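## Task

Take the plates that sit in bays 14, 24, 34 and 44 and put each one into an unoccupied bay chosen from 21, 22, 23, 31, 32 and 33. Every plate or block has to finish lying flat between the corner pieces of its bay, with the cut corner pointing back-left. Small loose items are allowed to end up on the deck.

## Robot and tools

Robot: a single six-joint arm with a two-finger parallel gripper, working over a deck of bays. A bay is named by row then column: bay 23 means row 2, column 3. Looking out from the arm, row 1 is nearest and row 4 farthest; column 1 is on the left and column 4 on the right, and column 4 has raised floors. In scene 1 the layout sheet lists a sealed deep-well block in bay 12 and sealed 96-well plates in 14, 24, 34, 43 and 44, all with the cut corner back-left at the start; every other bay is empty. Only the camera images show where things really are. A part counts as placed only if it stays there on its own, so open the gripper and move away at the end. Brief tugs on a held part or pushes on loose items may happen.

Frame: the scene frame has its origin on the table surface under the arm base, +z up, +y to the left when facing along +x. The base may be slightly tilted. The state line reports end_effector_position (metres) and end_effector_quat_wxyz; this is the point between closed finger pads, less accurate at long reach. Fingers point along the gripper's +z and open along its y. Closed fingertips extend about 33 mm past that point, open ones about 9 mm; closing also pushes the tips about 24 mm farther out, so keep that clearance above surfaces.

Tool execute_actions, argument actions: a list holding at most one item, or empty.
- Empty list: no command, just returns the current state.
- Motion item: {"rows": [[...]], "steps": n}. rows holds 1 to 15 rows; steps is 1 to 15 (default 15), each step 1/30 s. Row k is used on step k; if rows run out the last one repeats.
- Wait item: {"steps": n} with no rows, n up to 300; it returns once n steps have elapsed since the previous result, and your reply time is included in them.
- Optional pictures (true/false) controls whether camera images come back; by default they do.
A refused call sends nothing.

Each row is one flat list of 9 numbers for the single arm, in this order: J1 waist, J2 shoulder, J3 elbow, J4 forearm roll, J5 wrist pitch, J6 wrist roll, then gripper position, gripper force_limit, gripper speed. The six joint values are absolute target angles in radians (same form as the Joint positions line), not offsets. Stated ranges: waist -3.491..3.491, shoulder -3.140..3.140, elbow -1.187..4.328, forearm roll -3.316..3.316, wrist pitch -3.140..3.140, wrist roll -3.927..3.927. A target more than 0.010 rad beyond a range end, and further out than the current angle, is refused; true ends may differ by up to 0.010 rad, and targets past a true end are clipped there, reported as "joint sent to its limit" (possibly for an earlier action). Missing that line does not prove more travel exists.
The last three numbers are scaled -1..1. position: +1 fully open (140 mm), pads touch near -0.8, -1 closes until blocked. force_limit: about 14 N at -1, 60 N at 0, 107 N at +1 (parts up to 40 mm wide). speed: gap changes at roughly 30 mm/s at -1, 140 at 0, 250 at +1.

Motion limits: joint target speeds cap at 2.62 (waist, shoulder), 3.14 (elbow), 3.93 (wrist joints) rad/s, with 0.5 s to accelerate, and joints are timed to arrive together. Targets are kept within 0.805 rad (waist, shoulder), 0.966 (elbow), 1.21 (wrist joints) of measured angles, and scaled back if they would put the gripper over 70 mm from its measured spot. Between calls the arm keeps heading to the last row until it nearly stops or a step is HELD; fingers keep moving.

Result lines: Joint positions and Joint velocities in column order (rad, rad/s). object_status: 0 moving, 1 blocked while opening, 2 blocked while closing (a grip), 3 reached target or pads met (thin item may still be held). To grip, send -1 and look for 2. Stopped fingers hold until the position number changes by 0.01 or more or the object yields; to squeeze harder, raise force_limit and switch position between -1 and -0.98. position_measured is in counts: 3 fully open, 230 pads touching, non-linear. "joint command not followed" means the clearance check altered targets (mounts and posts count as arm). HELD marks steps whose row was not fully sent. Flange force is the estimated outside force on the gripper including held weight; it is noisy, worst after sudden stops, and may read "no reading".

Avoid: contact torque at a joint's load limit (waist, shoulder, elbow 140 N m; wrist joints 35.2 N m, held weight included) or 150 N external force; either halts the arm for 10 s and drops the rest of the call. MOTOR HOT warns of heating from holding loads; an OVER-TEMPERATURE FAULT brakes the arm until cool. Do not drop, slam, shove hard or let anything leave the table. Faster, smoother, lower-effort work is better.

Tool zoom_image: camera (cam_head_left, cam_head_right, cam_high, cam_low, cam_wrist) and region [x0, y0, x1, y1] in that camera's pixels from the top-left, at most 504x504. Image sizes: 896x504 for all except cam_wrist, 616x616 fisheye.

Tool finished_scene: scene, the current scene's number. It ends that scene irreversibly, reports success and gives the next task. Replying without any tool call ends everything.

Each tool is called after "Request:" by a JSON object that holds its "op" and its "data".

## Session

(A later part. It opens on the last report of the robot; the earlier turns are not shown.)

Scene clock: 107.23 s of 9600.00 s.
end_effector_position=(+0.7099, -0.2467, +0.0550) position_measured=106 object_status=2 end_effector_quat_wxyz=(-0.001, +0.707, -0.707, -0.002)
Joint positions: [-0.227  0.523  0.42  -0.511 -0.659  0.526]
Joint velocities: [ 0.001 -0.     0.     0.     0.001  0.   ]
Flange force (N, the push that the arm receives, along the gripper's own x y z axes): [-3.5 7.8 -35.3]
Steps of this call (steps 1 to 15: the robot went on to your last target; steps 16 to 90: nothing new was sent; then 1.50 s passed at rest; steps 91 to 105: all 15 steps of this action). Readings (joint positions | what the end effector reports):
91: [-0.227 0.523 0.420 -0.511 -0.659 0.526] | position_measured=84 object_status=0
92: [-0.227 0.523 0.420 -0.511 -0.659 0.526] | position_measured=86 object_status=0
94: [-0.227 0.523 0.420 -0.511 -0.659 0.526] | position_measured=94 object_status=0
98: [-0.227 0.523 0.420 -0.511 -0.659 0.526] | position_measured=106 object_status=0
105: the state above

Request:
{"op": "execute_actions", "data": {"actions": [{"rows":[[-0.228,0.519,0.4167,-0.5114,-0.6607,0.527,-1,-0.2,0],[-0.228,0.519,0.4167,-0.5114,-0.6607,0.527,-1,-0.2,0],[-0.2295,0.513,0.412,-0.512,-0.6627,0.528,-1,-0.2,0],[-0.242,0.462,0.374,-0.517,-0.68,0.536,-1,-0.2,0]],"steps":11}], "pictures": false}}

Request:
{"op": "execute_actions", "data": {"actions": [{"rows":[[0.0778,0.2334,-0.173,-0.257,-0.2635,0.163,-1,-0.2,0]]}], "pictures": false}}

Request:
{"op": "execute_actions", "data": {"actions": [{"steps":10}], "pictures": false}}

Request:
{"op": "execute_actions", "data": {"actions": [{"rows":[[0.0815,0.3051,-0.126,-0.272,-0.2389,0.177,-1,-0.2,0]]}]}}

Request:
{"op": "zoom_image", "data": {"camera": "cam_wrist", "region": [230,230,400,400]}}

Scene clock: 125.80 s of 9600.00 s.
end_effector_position=(+0.7094, -0.2463, +0.0845) position_measured=108 object_status=2 end_effector_quat_wxyz=(-0.001, +0.707, -0.707, -0.002)
Joint positions: [-0.242  0.463  0.375 -0.517 -0.68   0.536]
Joint velocities: [-0.001 -0.008 -0.015 -0.003 -0.007  0.003]
Flange force (N, the push that the arm receives, along the gripper's own x y z axes): [0.7 2.5 -8.3]
Steps of this call (steps 1 to 15: the robot went on to your last target; steps 16 to 90: nothing new was sent; then 15.20 s passed at rest; steps 91 to 101: all 11 steps of this action). Readings (joint positions | what the end effector reports):
91: [-0.227 0.523 0.420 -0.511 -0.659 0.526] | position_measured=106 object_status=2
92: [-0.227 0.522 0.419 -0.511 -0.660 0.526] | position_measured=106 object_status=2
94: [-0.228 0.518 0.416 -0.512 -0.661 0.526] | position_measured=108 object_status=2
98: [-0.239 0.474 0.383 -0.516 -0.676 0.534] | position_measured=108 object_status=2
101: the state above

Scene clock: 126.30 s of 9600.00 s.
end_effector_position=(+0.6325, -0.1252, +0.0771) position_measured=108 object_status=2 end_effector_quat_wxyz=(+0.008, +0.703, -0.711, +0.001)
Joint positions: [-0.004  0.292 -0.033 -0.323 -0.37   0.258]
Joint velocities: [ 0.588 -0.421 -1.004  0.471  0.761 -0.68 ]
Flange force (N, the push that the arm receives, along the gripper's own x y z axes): [1.2 -2.1 -2.2]
Steps of this call (steps 1 to 15: all 15 steps of this action). Readings (joint positions | what the end effector reports):
1: [-0.242 0.462 0.374 -0.517 -0.680 0.536] | position_measured=108 object_status=2
2: [-0.240 0.460 0.370 -0.515 -0.677 0.533] | position_measured=108 object_status=2
4: [-0.223 0.448 0.341 -0.500 -0.654 0.512] | position_measured=108 object_status=2
8: [-0.146 0.393 0.210 -0.438 -0.555 0.423] | position_measured=108 object_status=2
15: the state above

Scene clock: 126.63 s of 9600.00 s.
end_effector_position=(+0.6042, -0.0828, +0.0824) position_measured=108 object_status=2 end_effector_quat_wxyz=(-0.001, +0.707, -0.708, -0.001)
Joint positions: [ 0.078  0.234 -0.173 -0.257 -0.264  0.163]
Joint velocities: [ 0.002 -0.001 -0.004  0.001  0.001 -0.001]
Flange force (N, the push that the arm receives, along the gripper's own x y z axes): no reading
Steps of this call (steps 1 to 10: the robot went on to your last target). Readings (joint positions | what the end effector reports):
1: [0.016 0.278 -0.066 -0.307 -0.345 0.235] | position_measured=108 object_status=2
2: [0.034 0.265 -0.097 -0.293 -0.321 0.215] | position_measured=108 object_status=2
4: [0.061 0.245 -0.144 -0.271 -0.285 0.183] | position_measured=108 object_status=2
8: [0.077 0.234 -0.172 -0.257 -0.264 0.163] | position_measured=108 object_status=2
10: the state above

Scene clock: 127.13 s of 9600.00 s.
end_effector_position=(+0.6033, -0.0822, +0.0526) position_measured=108 object_status=2 end_effector_quat_wxyz=(-0.001, +0.707, -0.708, -0.002)
Joint positions: [ 0.081  0.305 -0.126 -0.272 -0.239  0.177]
Joint velocities: [ 0.001  0.     0.     0.001 -0.001 -0.   ]
Flange force (N, the push that the arm receives, along the gripper's own x y z axes): no reading
Steps of this call (steps 1 to 15: all 15 steps of this action). Readings (joint positions | what the end effector reports):
1: [0.078 0.234 -0.173 -0.257 -0.263 0.163] | position_measured=108 object_status=2
2: [0.078 0.237 -0.171 -0.258 -0.262 0.164] | position_measured=108 object_status=2
4: [0.079 0.260 -0.154 -0.264 -0.254 0.170] | position_measured=108 object_status=2
8: [0.081 0.304 -0.127 -0.272 -0.239 0.177] | position_measured=108 object_status=2
15: the state above

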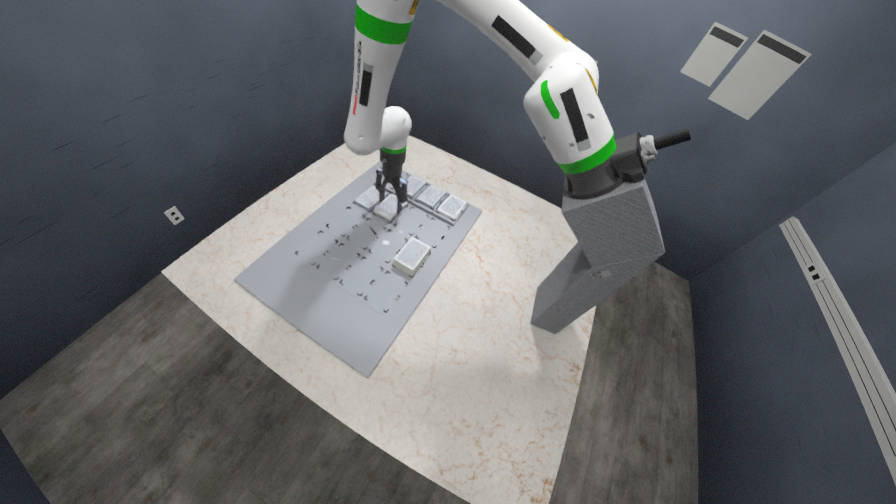

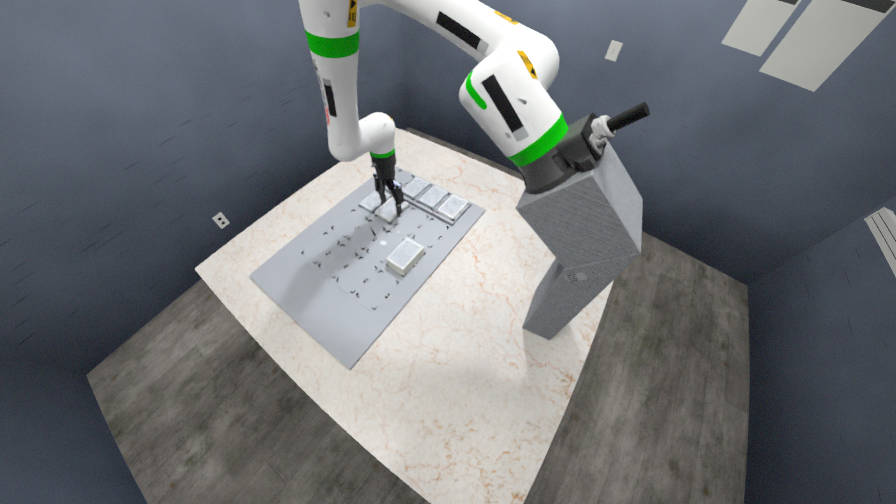

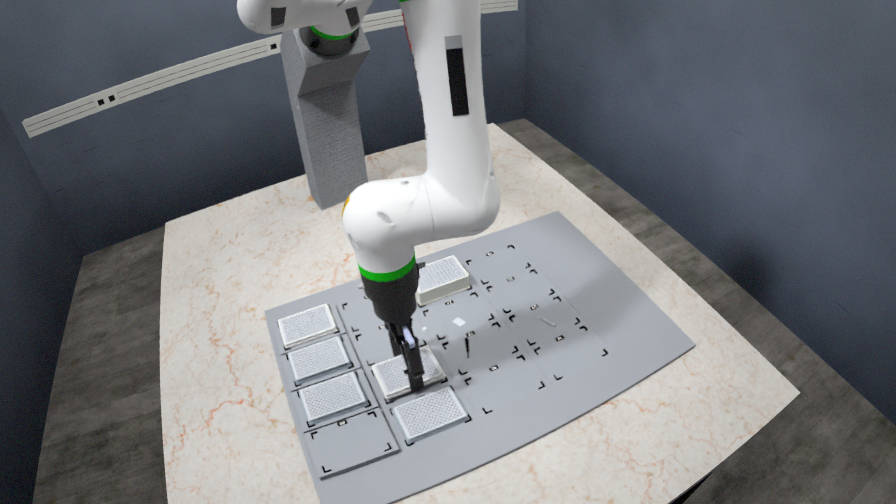

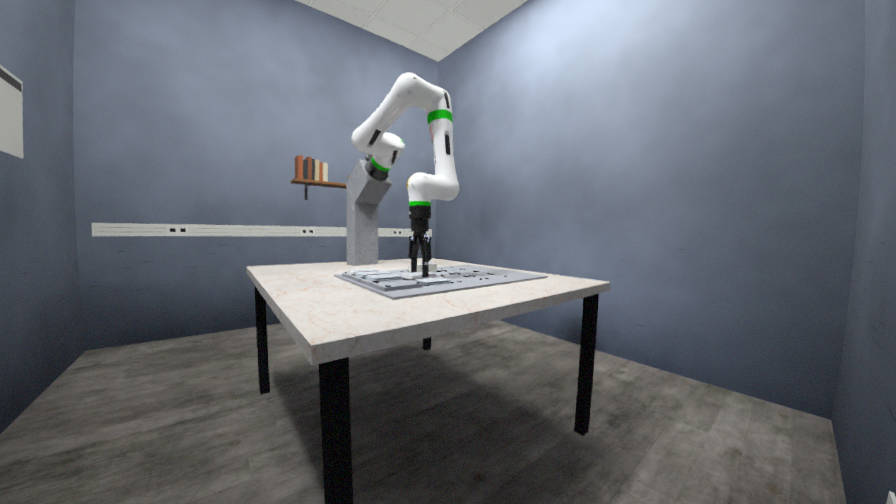

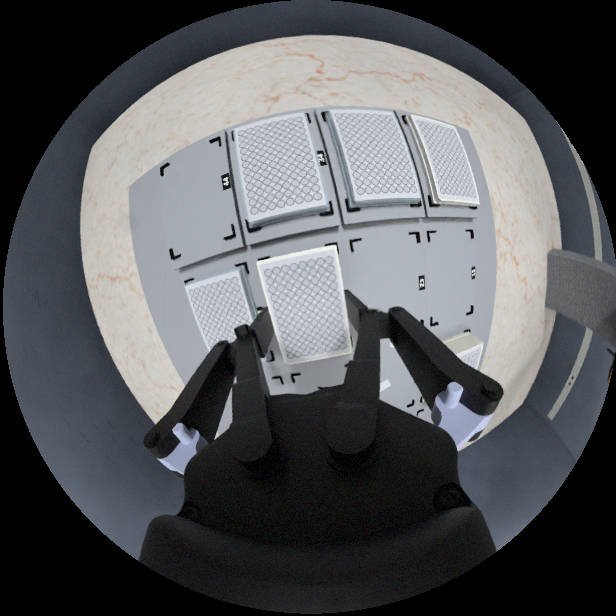

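Region (230, 230, 400, 400) of cam_wrist's 616x616 image, scaled by 2.965, with more detail than that image has.

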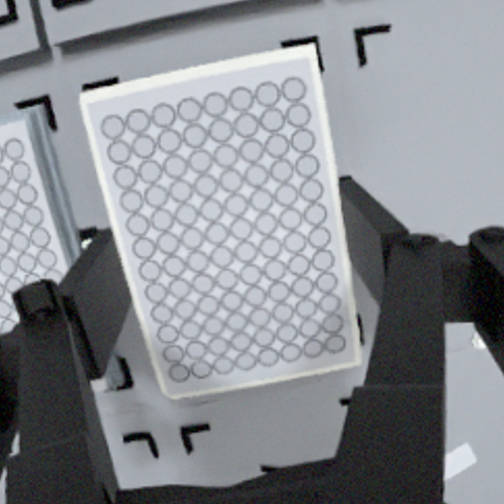

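Request:
{"op": "execute_actions", "data": {"actions": [{"rows":[[0.0815,0.3209,-0.1156,-0.2753,-0.2362,0.181,-1,-0.2,0]],"steps":10}]}}

Request:
{"op": "zoom_image", "data": {"camera": "cam_wrist", "region": [230,230,400,400]}}

Request:
{"op": "zoom_image", "data": {"camera": "cam_high", "region": [360,330,470,420]}}

Scene clock: 138.27 s of 9600.00 s.
end_effector_position=(+0.6019, -0.0825, +0.0461) position_measured=108 object_status=2 end_effector_quat_wxyz=(+0.000, +0.707, -0.707, -0.003)
Joint positions: [ 0.082  0.321 -0.116 -0.275 -0.236  0.181]
Joint velocities: [-0.     0.001  0.001 -0.001 -0.     0.001]
Flange force (N, the push that the arm receives, along the gripper's own x y z axes): no reading
Steps of this call (steps 1 to 15: the robot went on to your last target; steps 16 to 90: nothing new was sent; then 7.80 s passed at rest; steps 91 to 100: all 10 steps of this action). Readings (joint positions | what the end effector reports):
91: [0.082 0.305 -0.126 -0.272 -0.239 0.177] | position_measured=108 object_status=2
92: [0.082 0.308 -0.124 -0.273 -0.238 0.178] | position_measured=108 object_status=2
94: [0.082 0.318 -0.118 -0.275 -0.237 0.180] | position_measured=108 object_status=2
98: [0.082 0.321 -0.116 -0.275 -0.236 0.181] | position_measured=108 object_status=2
100: the state above

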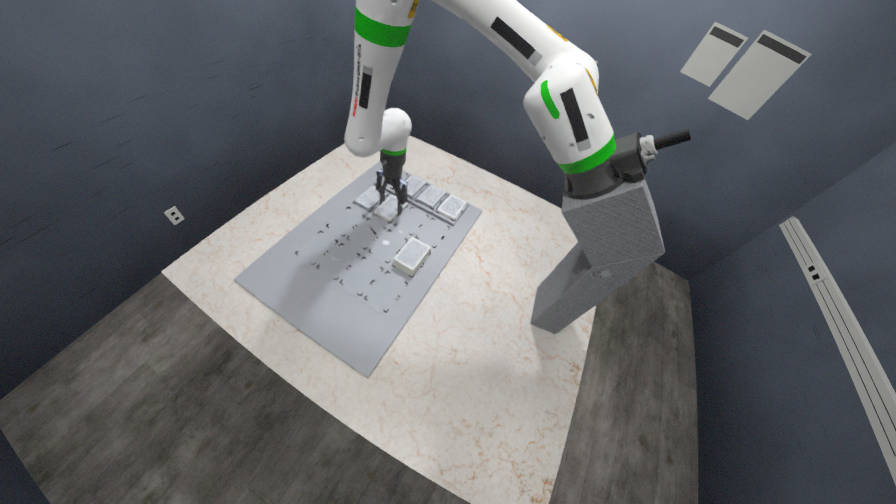

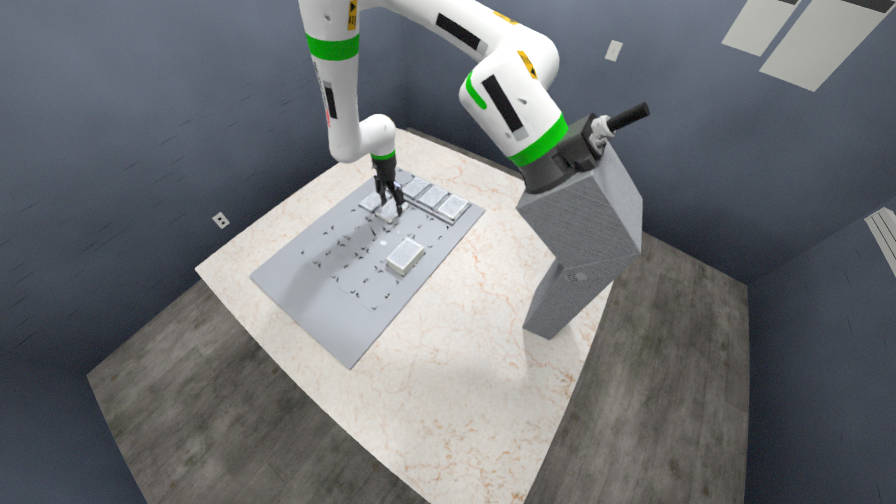

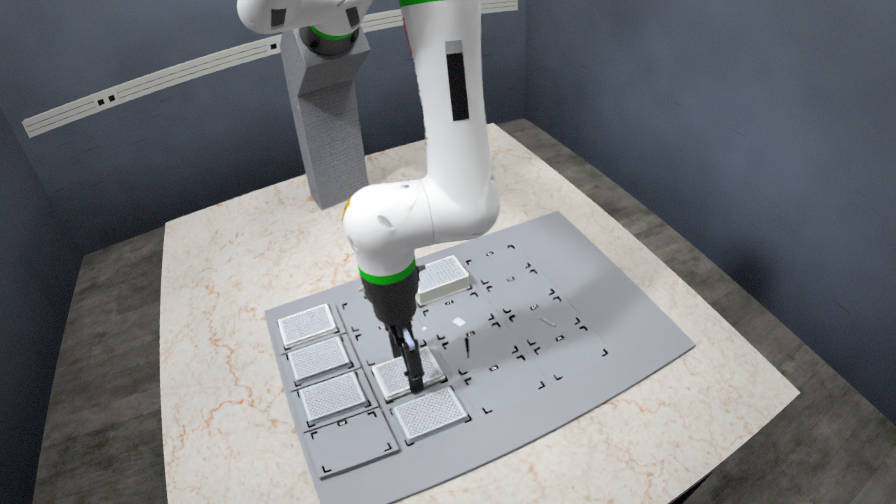

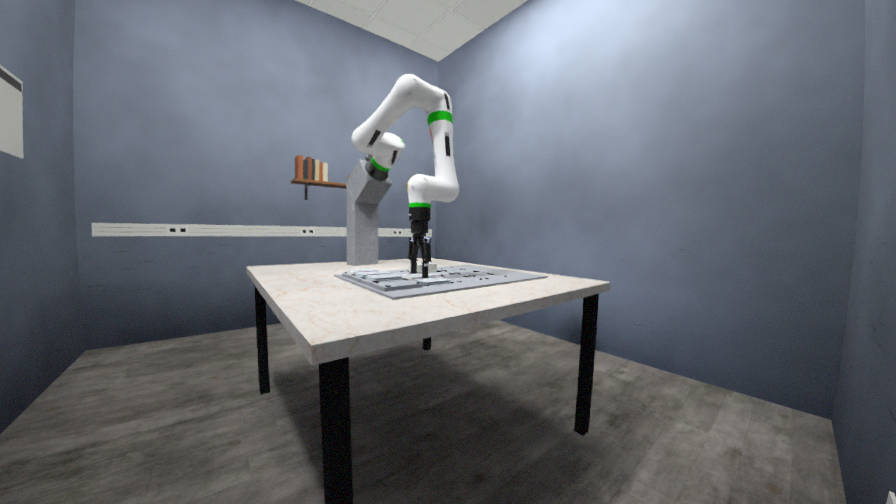

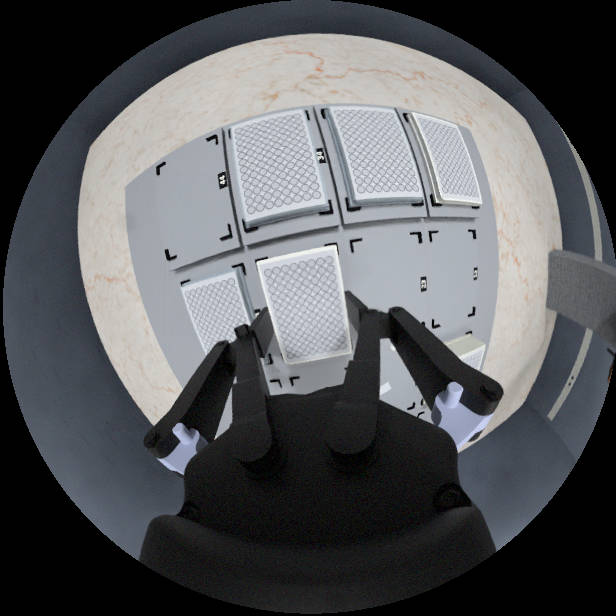

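Region (230, 230, 400, 400) of cam_wrist's 616x616 image, scaled by 2.965, with more detail than that image has.

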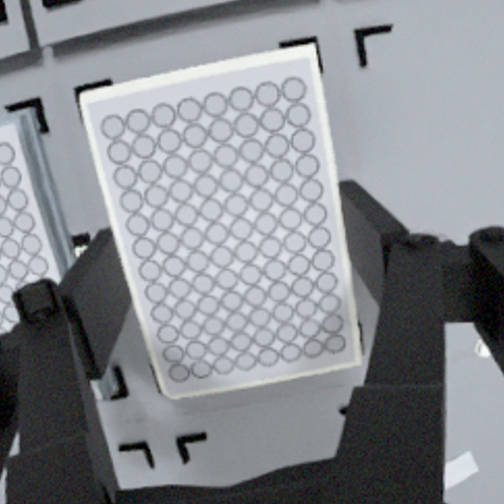

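Region (360, 330, 470, 420) of cam_high's 896x504 image, scaled by 4.582, with more detail than that image has; it fills the top 412 rows of this view, and the rest is white.

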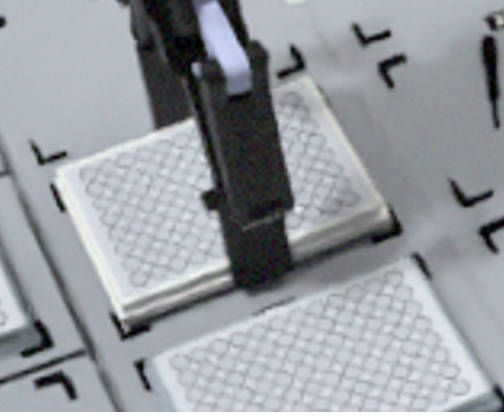

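Request:
{"op": "execute_actions", "data": {"actions": [{"rows":[[0.0823,0.3209,-0.1156,-0.2753,-0.2352,0.181,-1,-0.2,0],[0.0823,0.3209,-0.1156,-0.2753,-0.2352,0.181,-1,-0.2,0],[0.0823,0.3209,-0.1156,-0.2753,-0.2352,0.181,-1,-0.2,0],[0.0825,0.3246,-0.113,-0.276,-0.2338,0.1817,-1,-0.2,0],[0.0825,0.3246,-0.113,-0.276,-0.2338,0.1817,-1,-0.2,0],[0.0827,0.3283,-0.1105,-0.2768,-0.2324,0.1824,-1,-0.2,0],[0.0827,0.3283,-0.1105,-0.2768,-0.2324,0.1824,-1,-0.2,0],[0.0829,0.332,-0.108,-0.2775,-0.2312,0.183,-1,-0.2,0]],"steps":13}], "pictures": false}}

Request:
{"op": "execute_actions", "data": {"actions": [{"rows":[[0.0829,0.332,-0.108,-0.2775,-0.2312,0.183,0.36,-0.2,-0.5]],"steps":10}]}}

Request:
{"op": "zoom_image", "data": {"camera": "cam_wrist", "region": [230,230,400,400]}}

Request:
{"op": "zoom_image", "data": {"camera": "cam_high", "region": [360,330,470,420]}}

Scene clock: 151.07 s of 9600.00 s.
end_effector_position=(+0.6021, -0.0819, +0.0414) position_measured=108 object_status=2 end_effector_quat_wxyz=(-0.000, +0.707, -0.707, -0.002)
Joint positions: [ 0.083  0.332 -0.108 -0.277 -0.231  0.183]
Joint velocities: [0.001 0.004 0.003 0.    0.001 0.   ]
Flange force (N, the push that the arm receives, along the gripper's own x y z axes): no reading
Steps of this call (steps 1 to 15: the robot went on to your last target; steps 16 to 90: nothing new was sent; then 9.37 s passed at rest; steps 91 to 103: all 13 steps of this action). Readings (joint positions | what the end effector reports):
91: [0.082 0.321 -0.116 -0.275 -0.236 0.181] | position_measured=108 object_status=2
92: [0.082 0.321 -0.116 -0.275 -0.236 0.181] | position_measured=108 object_status=2
94: [0.082 0.321 -0.115 -0.275 -0.235 0.181] | position_measured=108 object_status=2
98: [0.083 0.327 -0.112 -0.277 -0.233 0.182] | position_measured=108 object_status=2
103: the state above

Scene clock: 151.40 s of 9600.00 s.
end_effector_position=(+0.6021, -0.0819, +0.0413) position_measured=84 object_status=0 end_effector_quat_wxyz=(-0.000, +0.707, -0.707, -0.002)
Joint positions: [ 0.083  0.332 -0.108 -0.278 -0.231  0.183]
Joint velocities: [ 0.  0. -0. -0. -0.  0.]
Flange force (N, the push that the arm receives, along the gripper's own x y z axes): no reading
Steps of this call (steps 1 to 10: all 10 steps of this action). Readings (joint positions | what the end effector reports):
1: [0.083 0.332 -0.108 -0.277 -0.231 0.183] | position_measured=108 object_status=0
2: [0.083 0.332 -0.108 -0.277 -0.231 0.183] | position_measured=108 object_status=0
4: [0.083 0.332 -0.108 -0.277 -0.231 0.183] | position_measured=96 object_status=0
8: [0.083 0.332 -0.108 -0.278 -0.231 0.183] | position_measured=84 object_status=0
10: the state above

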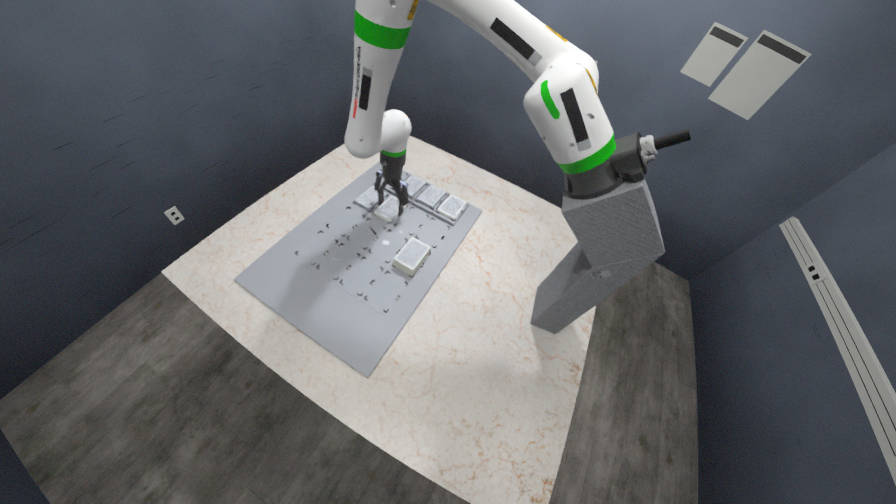

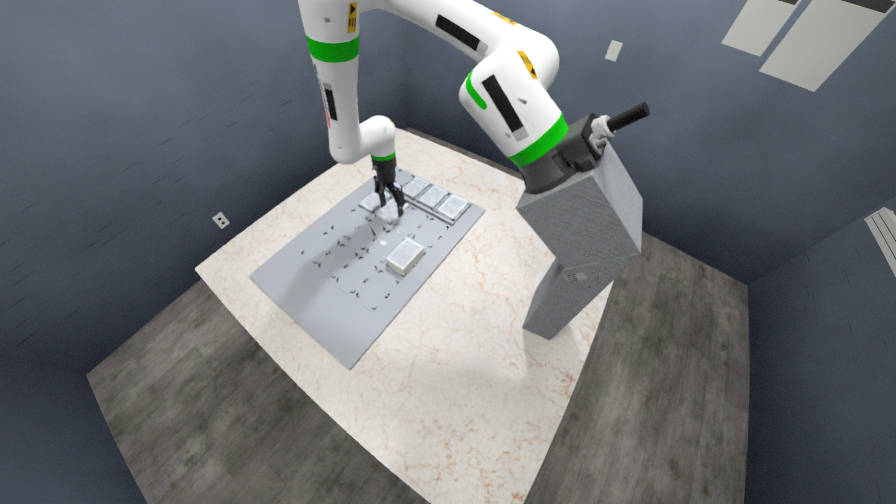

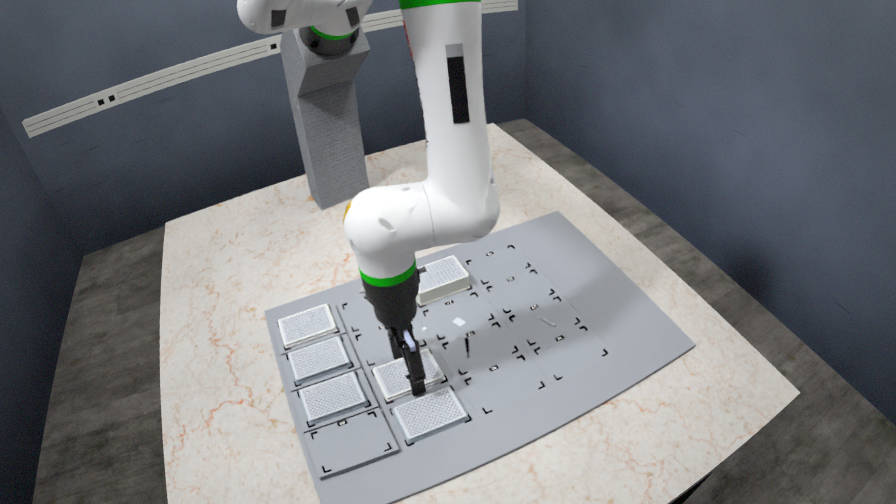

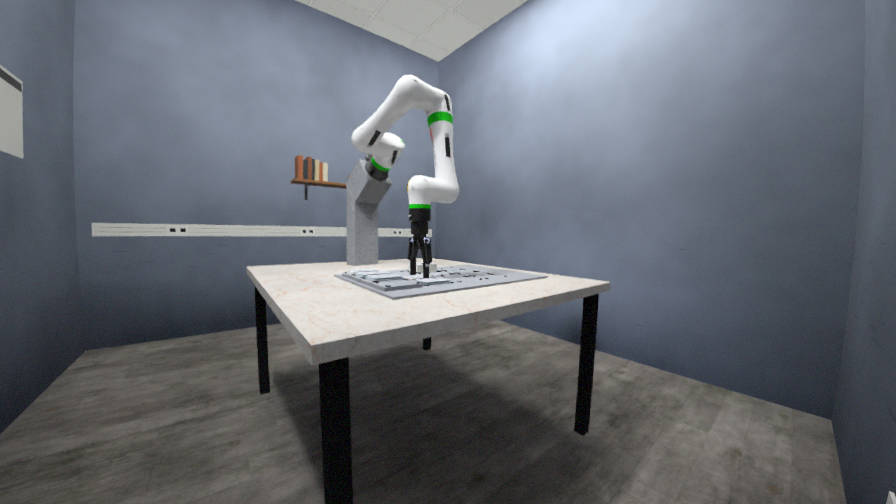

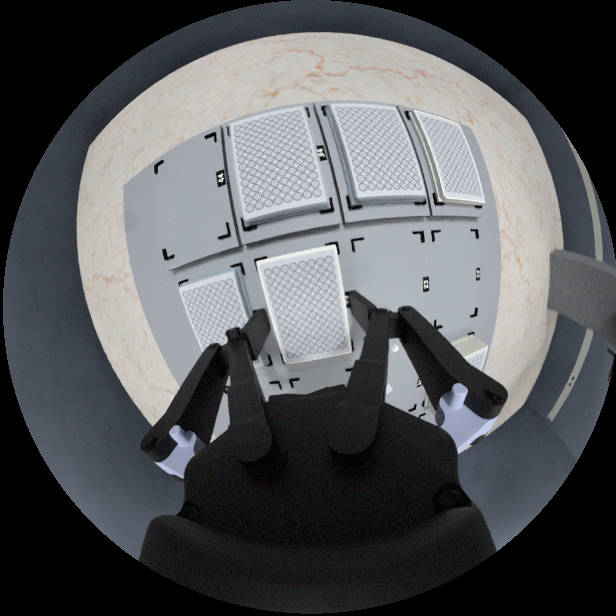

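Region (230, 230, 400, 400) of cam_wrist's 616x616 image, scaled by 2.965, with more detail than that image has.

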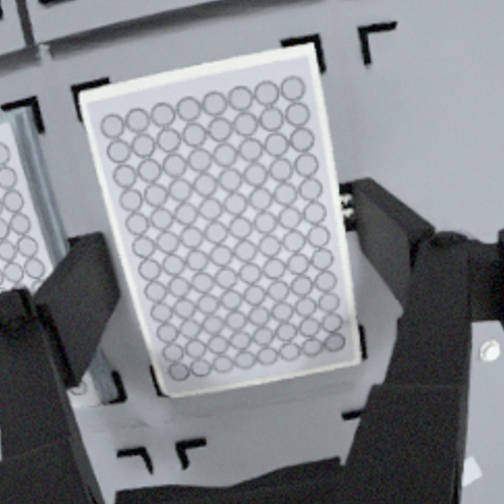

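Region (360, 330, 470, 420) of cam_high's 896x504 image, scaled by 4.582, with more detail than that image has; it fills the top 412 rows of this view, and the rest is white.

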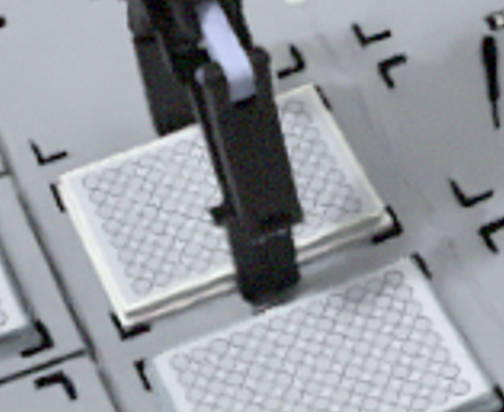

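Request:
{"op": "execute_actions", "data": {"actions": [{"rows":[[0.07,0.09,-0.258,-0.24,-0.318,0.146,0.36,-0.2,0]]}], "pictures": false}}

Request:
{"op": "execute_actions", "data": {"actions": [{"rows":[[0.227,0.18,-0.085,-3,0.4,1.79,-0.5,-0.6,0]]}], "pictures": false}}

Request:
{"op": "execute_actions", "data": {"actions": [{"steps":35}], "pictures": false}}

Request:
{"op": "execute_actions", "data": {"actions": [{"rows":[[0.222,0.319,0.002,-3.0016,0.347,1.79,-0.5,-0.6,0]]}]}}

Request:
{"op": "zoom_image", "data": {"camera": "cam_wrist", "region": [230,200,400,370]}}

Scene clock: 191.97 s of 9600.00 s.
end_effector_position=(+0.6037, -0.0822, +0.1405) position_measured=84 object_status=3 end_effector_quat_wxyz=(-0.003, +0.706, -0.708, -0.001)
Joint positions: [ 0.07   0.091 -0.258 -0.24  -0.318  0.146]
Joint velocities: [ 0.001 -0.006 -0.01   0.001 -0.007 -0.002]
Flange force (N, the push that the arm receives, along the gripper's own x y z axes): no reading
Steps of this call (steps 1 to 15: the robot went on to your last target; steps 16 to 90: nothing new was sent; then 37.07 s passed at rest; steps 91 to 105: all 15 steps of this action). Readings (joint positions | what the end effector reports):
91: [0.083 0.332 -0.108 -0.278 -0.231 0.183] | position_measured=84 object_status=3
92: [0.083 0.329 -0.110 -0.278 -0.232 0.183] | position_measured=84 object_status=3
94: [0.082 0.305 -0.125 -0.274 -0.241 0.179] | position_measured=84 object_status=3
98: [0.076 0.195 -0.193 -0.256 -0.280 0.162] | position_measured=84 object_status=3
105: the state above

Scene clock: 192.47 s of 9600.00 s.
end_effector_position=(+0.6931, +0.0001, +0.1190) position_measured=187 object_status=0 end_effector_quat_wxyz=(-0.134, +0.701, -0.684, +0.152)
Joint positions: [ 0.158  0.141 -0.161 -1.035  0.085  0.94 ]
Joint velocities: [ 0.276  0.158  0.3   -3.282  1.243  3.088]
Flange force (N, the push that the arm receives, along the gripper's own x y z axes): no reading
Steps of this call (steps 1 to 15: all 15 steps of this action). Readings (joint positions | what the end effector reports):
1: [0.070 0.091 -0.258 -0.240 -0.318 0.146] | position_measured=84 object_status=0
2: [0.070 0.091 -0.258 -0.243 -0.316 0.149] | position_measured=88 object_status=0
4: [0.075 0.093 -0.253 -0.277 -0.296 0.184] | position_measured=103 object_status=0
8: [0.097 0.106 -0.228 -0.449 -0.195 0.355] | position_measured=134 object_status=0
15: the state above

Scene clock: 193.63 s of 9600.00 s.
end_effector_position=(+0.6244, +0.2469, +0.1214) position_measured=192 object_status=3 end_effector_quat_wxyz=(-0.001, -0.260, +0.966, -0.000)
Joint positions: [ 0.227  0.18  -0.085 -3.     0.4    1.79 ]
Joint velocities: [ 0.002 -0.    -0.001 -0.002  0.     0.   ]
Flange force (N, the push that the arm receives, along the gripper's own x y z axes): [0.8 -0.5 -1.7]
Steps of this call (steps 1 to 35: the robot went on to your last target). Readings (joint positions | what the end effector reports):
1: [0.167 0.146 -0.151 -1.145 0.125 1.041] | position_measured=191 object_status=0
2: [0.175 0.150 -0.142 -1.248 0.162 1.134] | position_measured=192 object_status=0
4: [0.187 0.157 -0.129 -1.432 0.219 1.294] | position_measured=192 object_status=0
8: [0.201 0.165 -0.114 -1.736 0.282 1.510] | position_measured=192 object_status=3
35: the state above

Scene clock: 194.13 s of 9600.00 s.
end_effector_position=(+0.6264, +0.2493, +0.0617) position_measured=192 object_status=3 end_effector_quat_wxyz=(-0.000, -0.259, +0.966, +0.002)
Joint positions: [ 0.222  0.319  0.002 -3.002  0.347  1.79 ]
Joint velocities: [ 0.001  0.002  0.    -0.    -0.001 -0.   ]
Flange force (N, the push that the arm receives, along the gripper's own x y z axes): [1.4 -3.2 -0.7]
Steps of this call (steps 1 to 15: all 15 steps of this action). Readings (joint positions | what the end effector reports):
1: [0.227 0.180 -0.085 -3.000 0.400 1.790] | position_measured=192 object_status=3
2: [0.227 0.183 -0.083 -3.000 0.398 1.790] | position_measured=192 object_status=3
4: [0.225 0.207 -0.068 -3.000 0.388 1.790] | position_measured=192 object_status=3
8: [0.223 0.296 -0.013 -3.001 0.355 1.790] | position_measured=192 object_status=3
15: the state above

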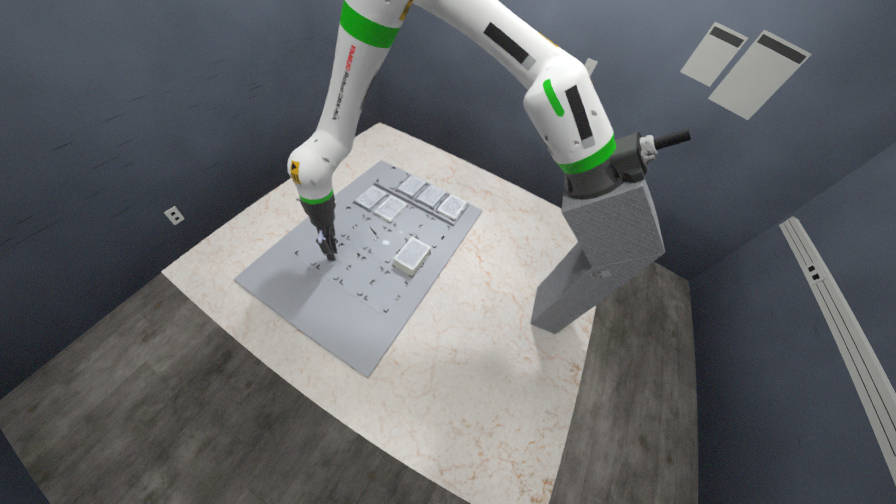

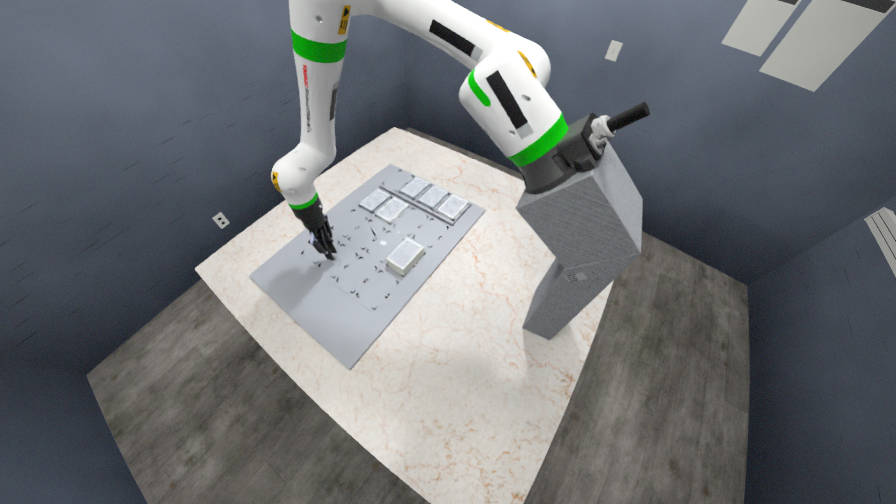

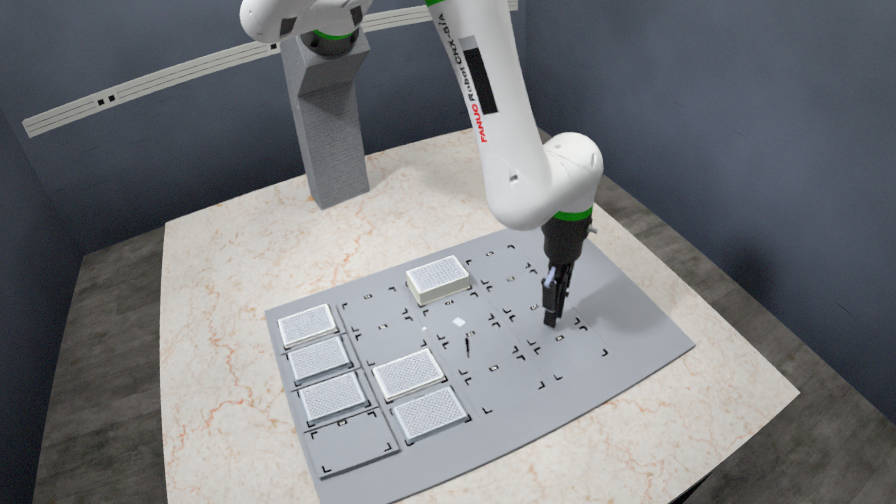

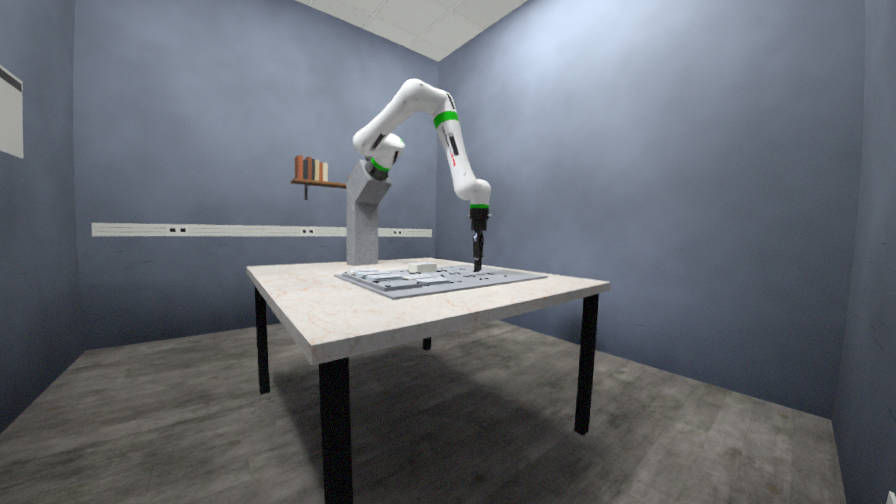

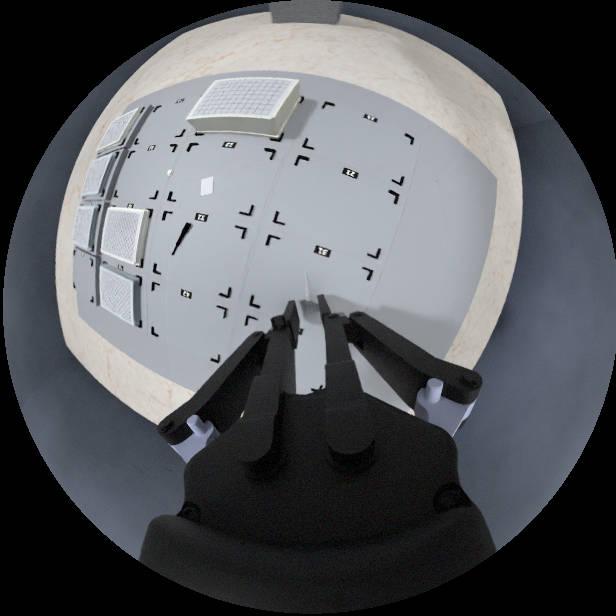

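Region (230, 200, 400, 370) of cam_wrist's 616x616 image, scaled by 2.965, with more detail than that image has.

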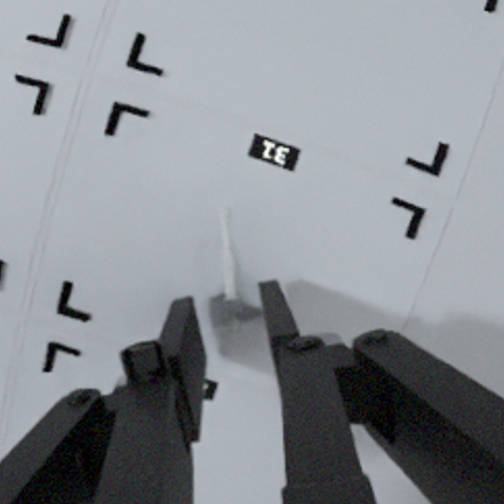

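Request:
{"op": "execute_actions", "data": {"actions": [{"rows":[[0.221,0.3547,0.014,-3.0016,0.3235,1.67,-0.5,-0.6,0]],"steps":12}], "pictures": false}}

Request:
{"op": "execute_actions", "data": {"actions": [{"rows":[[0.221,0.3547,0.014,-3.0016,0.3235,1.67,-1,-0.7,-0.5]]}], "pictures": false}}

Scene clock: 201.53 s of 9600.00 s.
end_effector_position=(+0.6210, +0.2495, +0.0448) position_measured=192 object_status=3 end_effector_quat_wxyz=(-0.000, -0.201, +0.980, +0.003)
Joint positions: [ 0.221  0.355  0.014 -3.002  0.324  1.67 ]
Joint velocities: [-0.001  0.001  0.    -0.    -0.002 -0.003]
Flange force (N, the push that the arm receives, along the gripper's own x y z axes): [0.1 2.7 -3.3]
Steps of this call (steps 1 to 15: the robot went on to your last target; steps 16 to 90: nothing new was sent; then 4.00 s passed at rest; steps 91 to 102: all 12 steps of this action). Readings (joint positions | what the end effector reports):
91: [0.222 0.319 0.002 -3.002 0.347 1.790] | position_measured=192 object_status=3
92: [0.222 0.321 0.003 -3.002 0.346 1.785] | position_measured=192 object_status=3
94: [0.222 0.331 0.006 -3.002 0.339 1.749] | position_measured=192 object_status=3
98: [0.221 0.354 0.014 -3.002 0.324 1.674] | position_measured=192 object_status=3
102: the state above

Scene clock: 202.03 s of 9600.00 s.
end_effector_position=(+0.6210, +0.2495, +0.0447) position_measured=224 object_status=2 end_effector_quat_wxyz=(-0.001, -0.201, +0.980, +0.003)
Joint positions: [ 0.221  0.355  0.014 -3.002  0.323  1.67 ]
Joint velocities: [-0.001  0.001  0.     0.001  0.001  0.   ]
Flange force (N, the push that the arm receives, along the gripper's own x y z axes): [-4.3 4.1 0.4]
Steps of this call (steps 1 to 15: all 15 steps of this action). Readings (joint positions | what the end effector reports):
1: [0.221 0.355 0.014 -3.002 0.324 1.670] | position_measured=192 object_status=0
2: [0.221 0.355 0.014 -3.002 0.324 1.670] | position_measured=194 object_status=0
4: [0.221 0.355 0.014 -3.002 0.324 1.670] | position_measured=203 object_status=0
8: [0.221 0.355 0.014 -3.002 0.324 1.670] | position_measured=222 object_status=0
15: the state above


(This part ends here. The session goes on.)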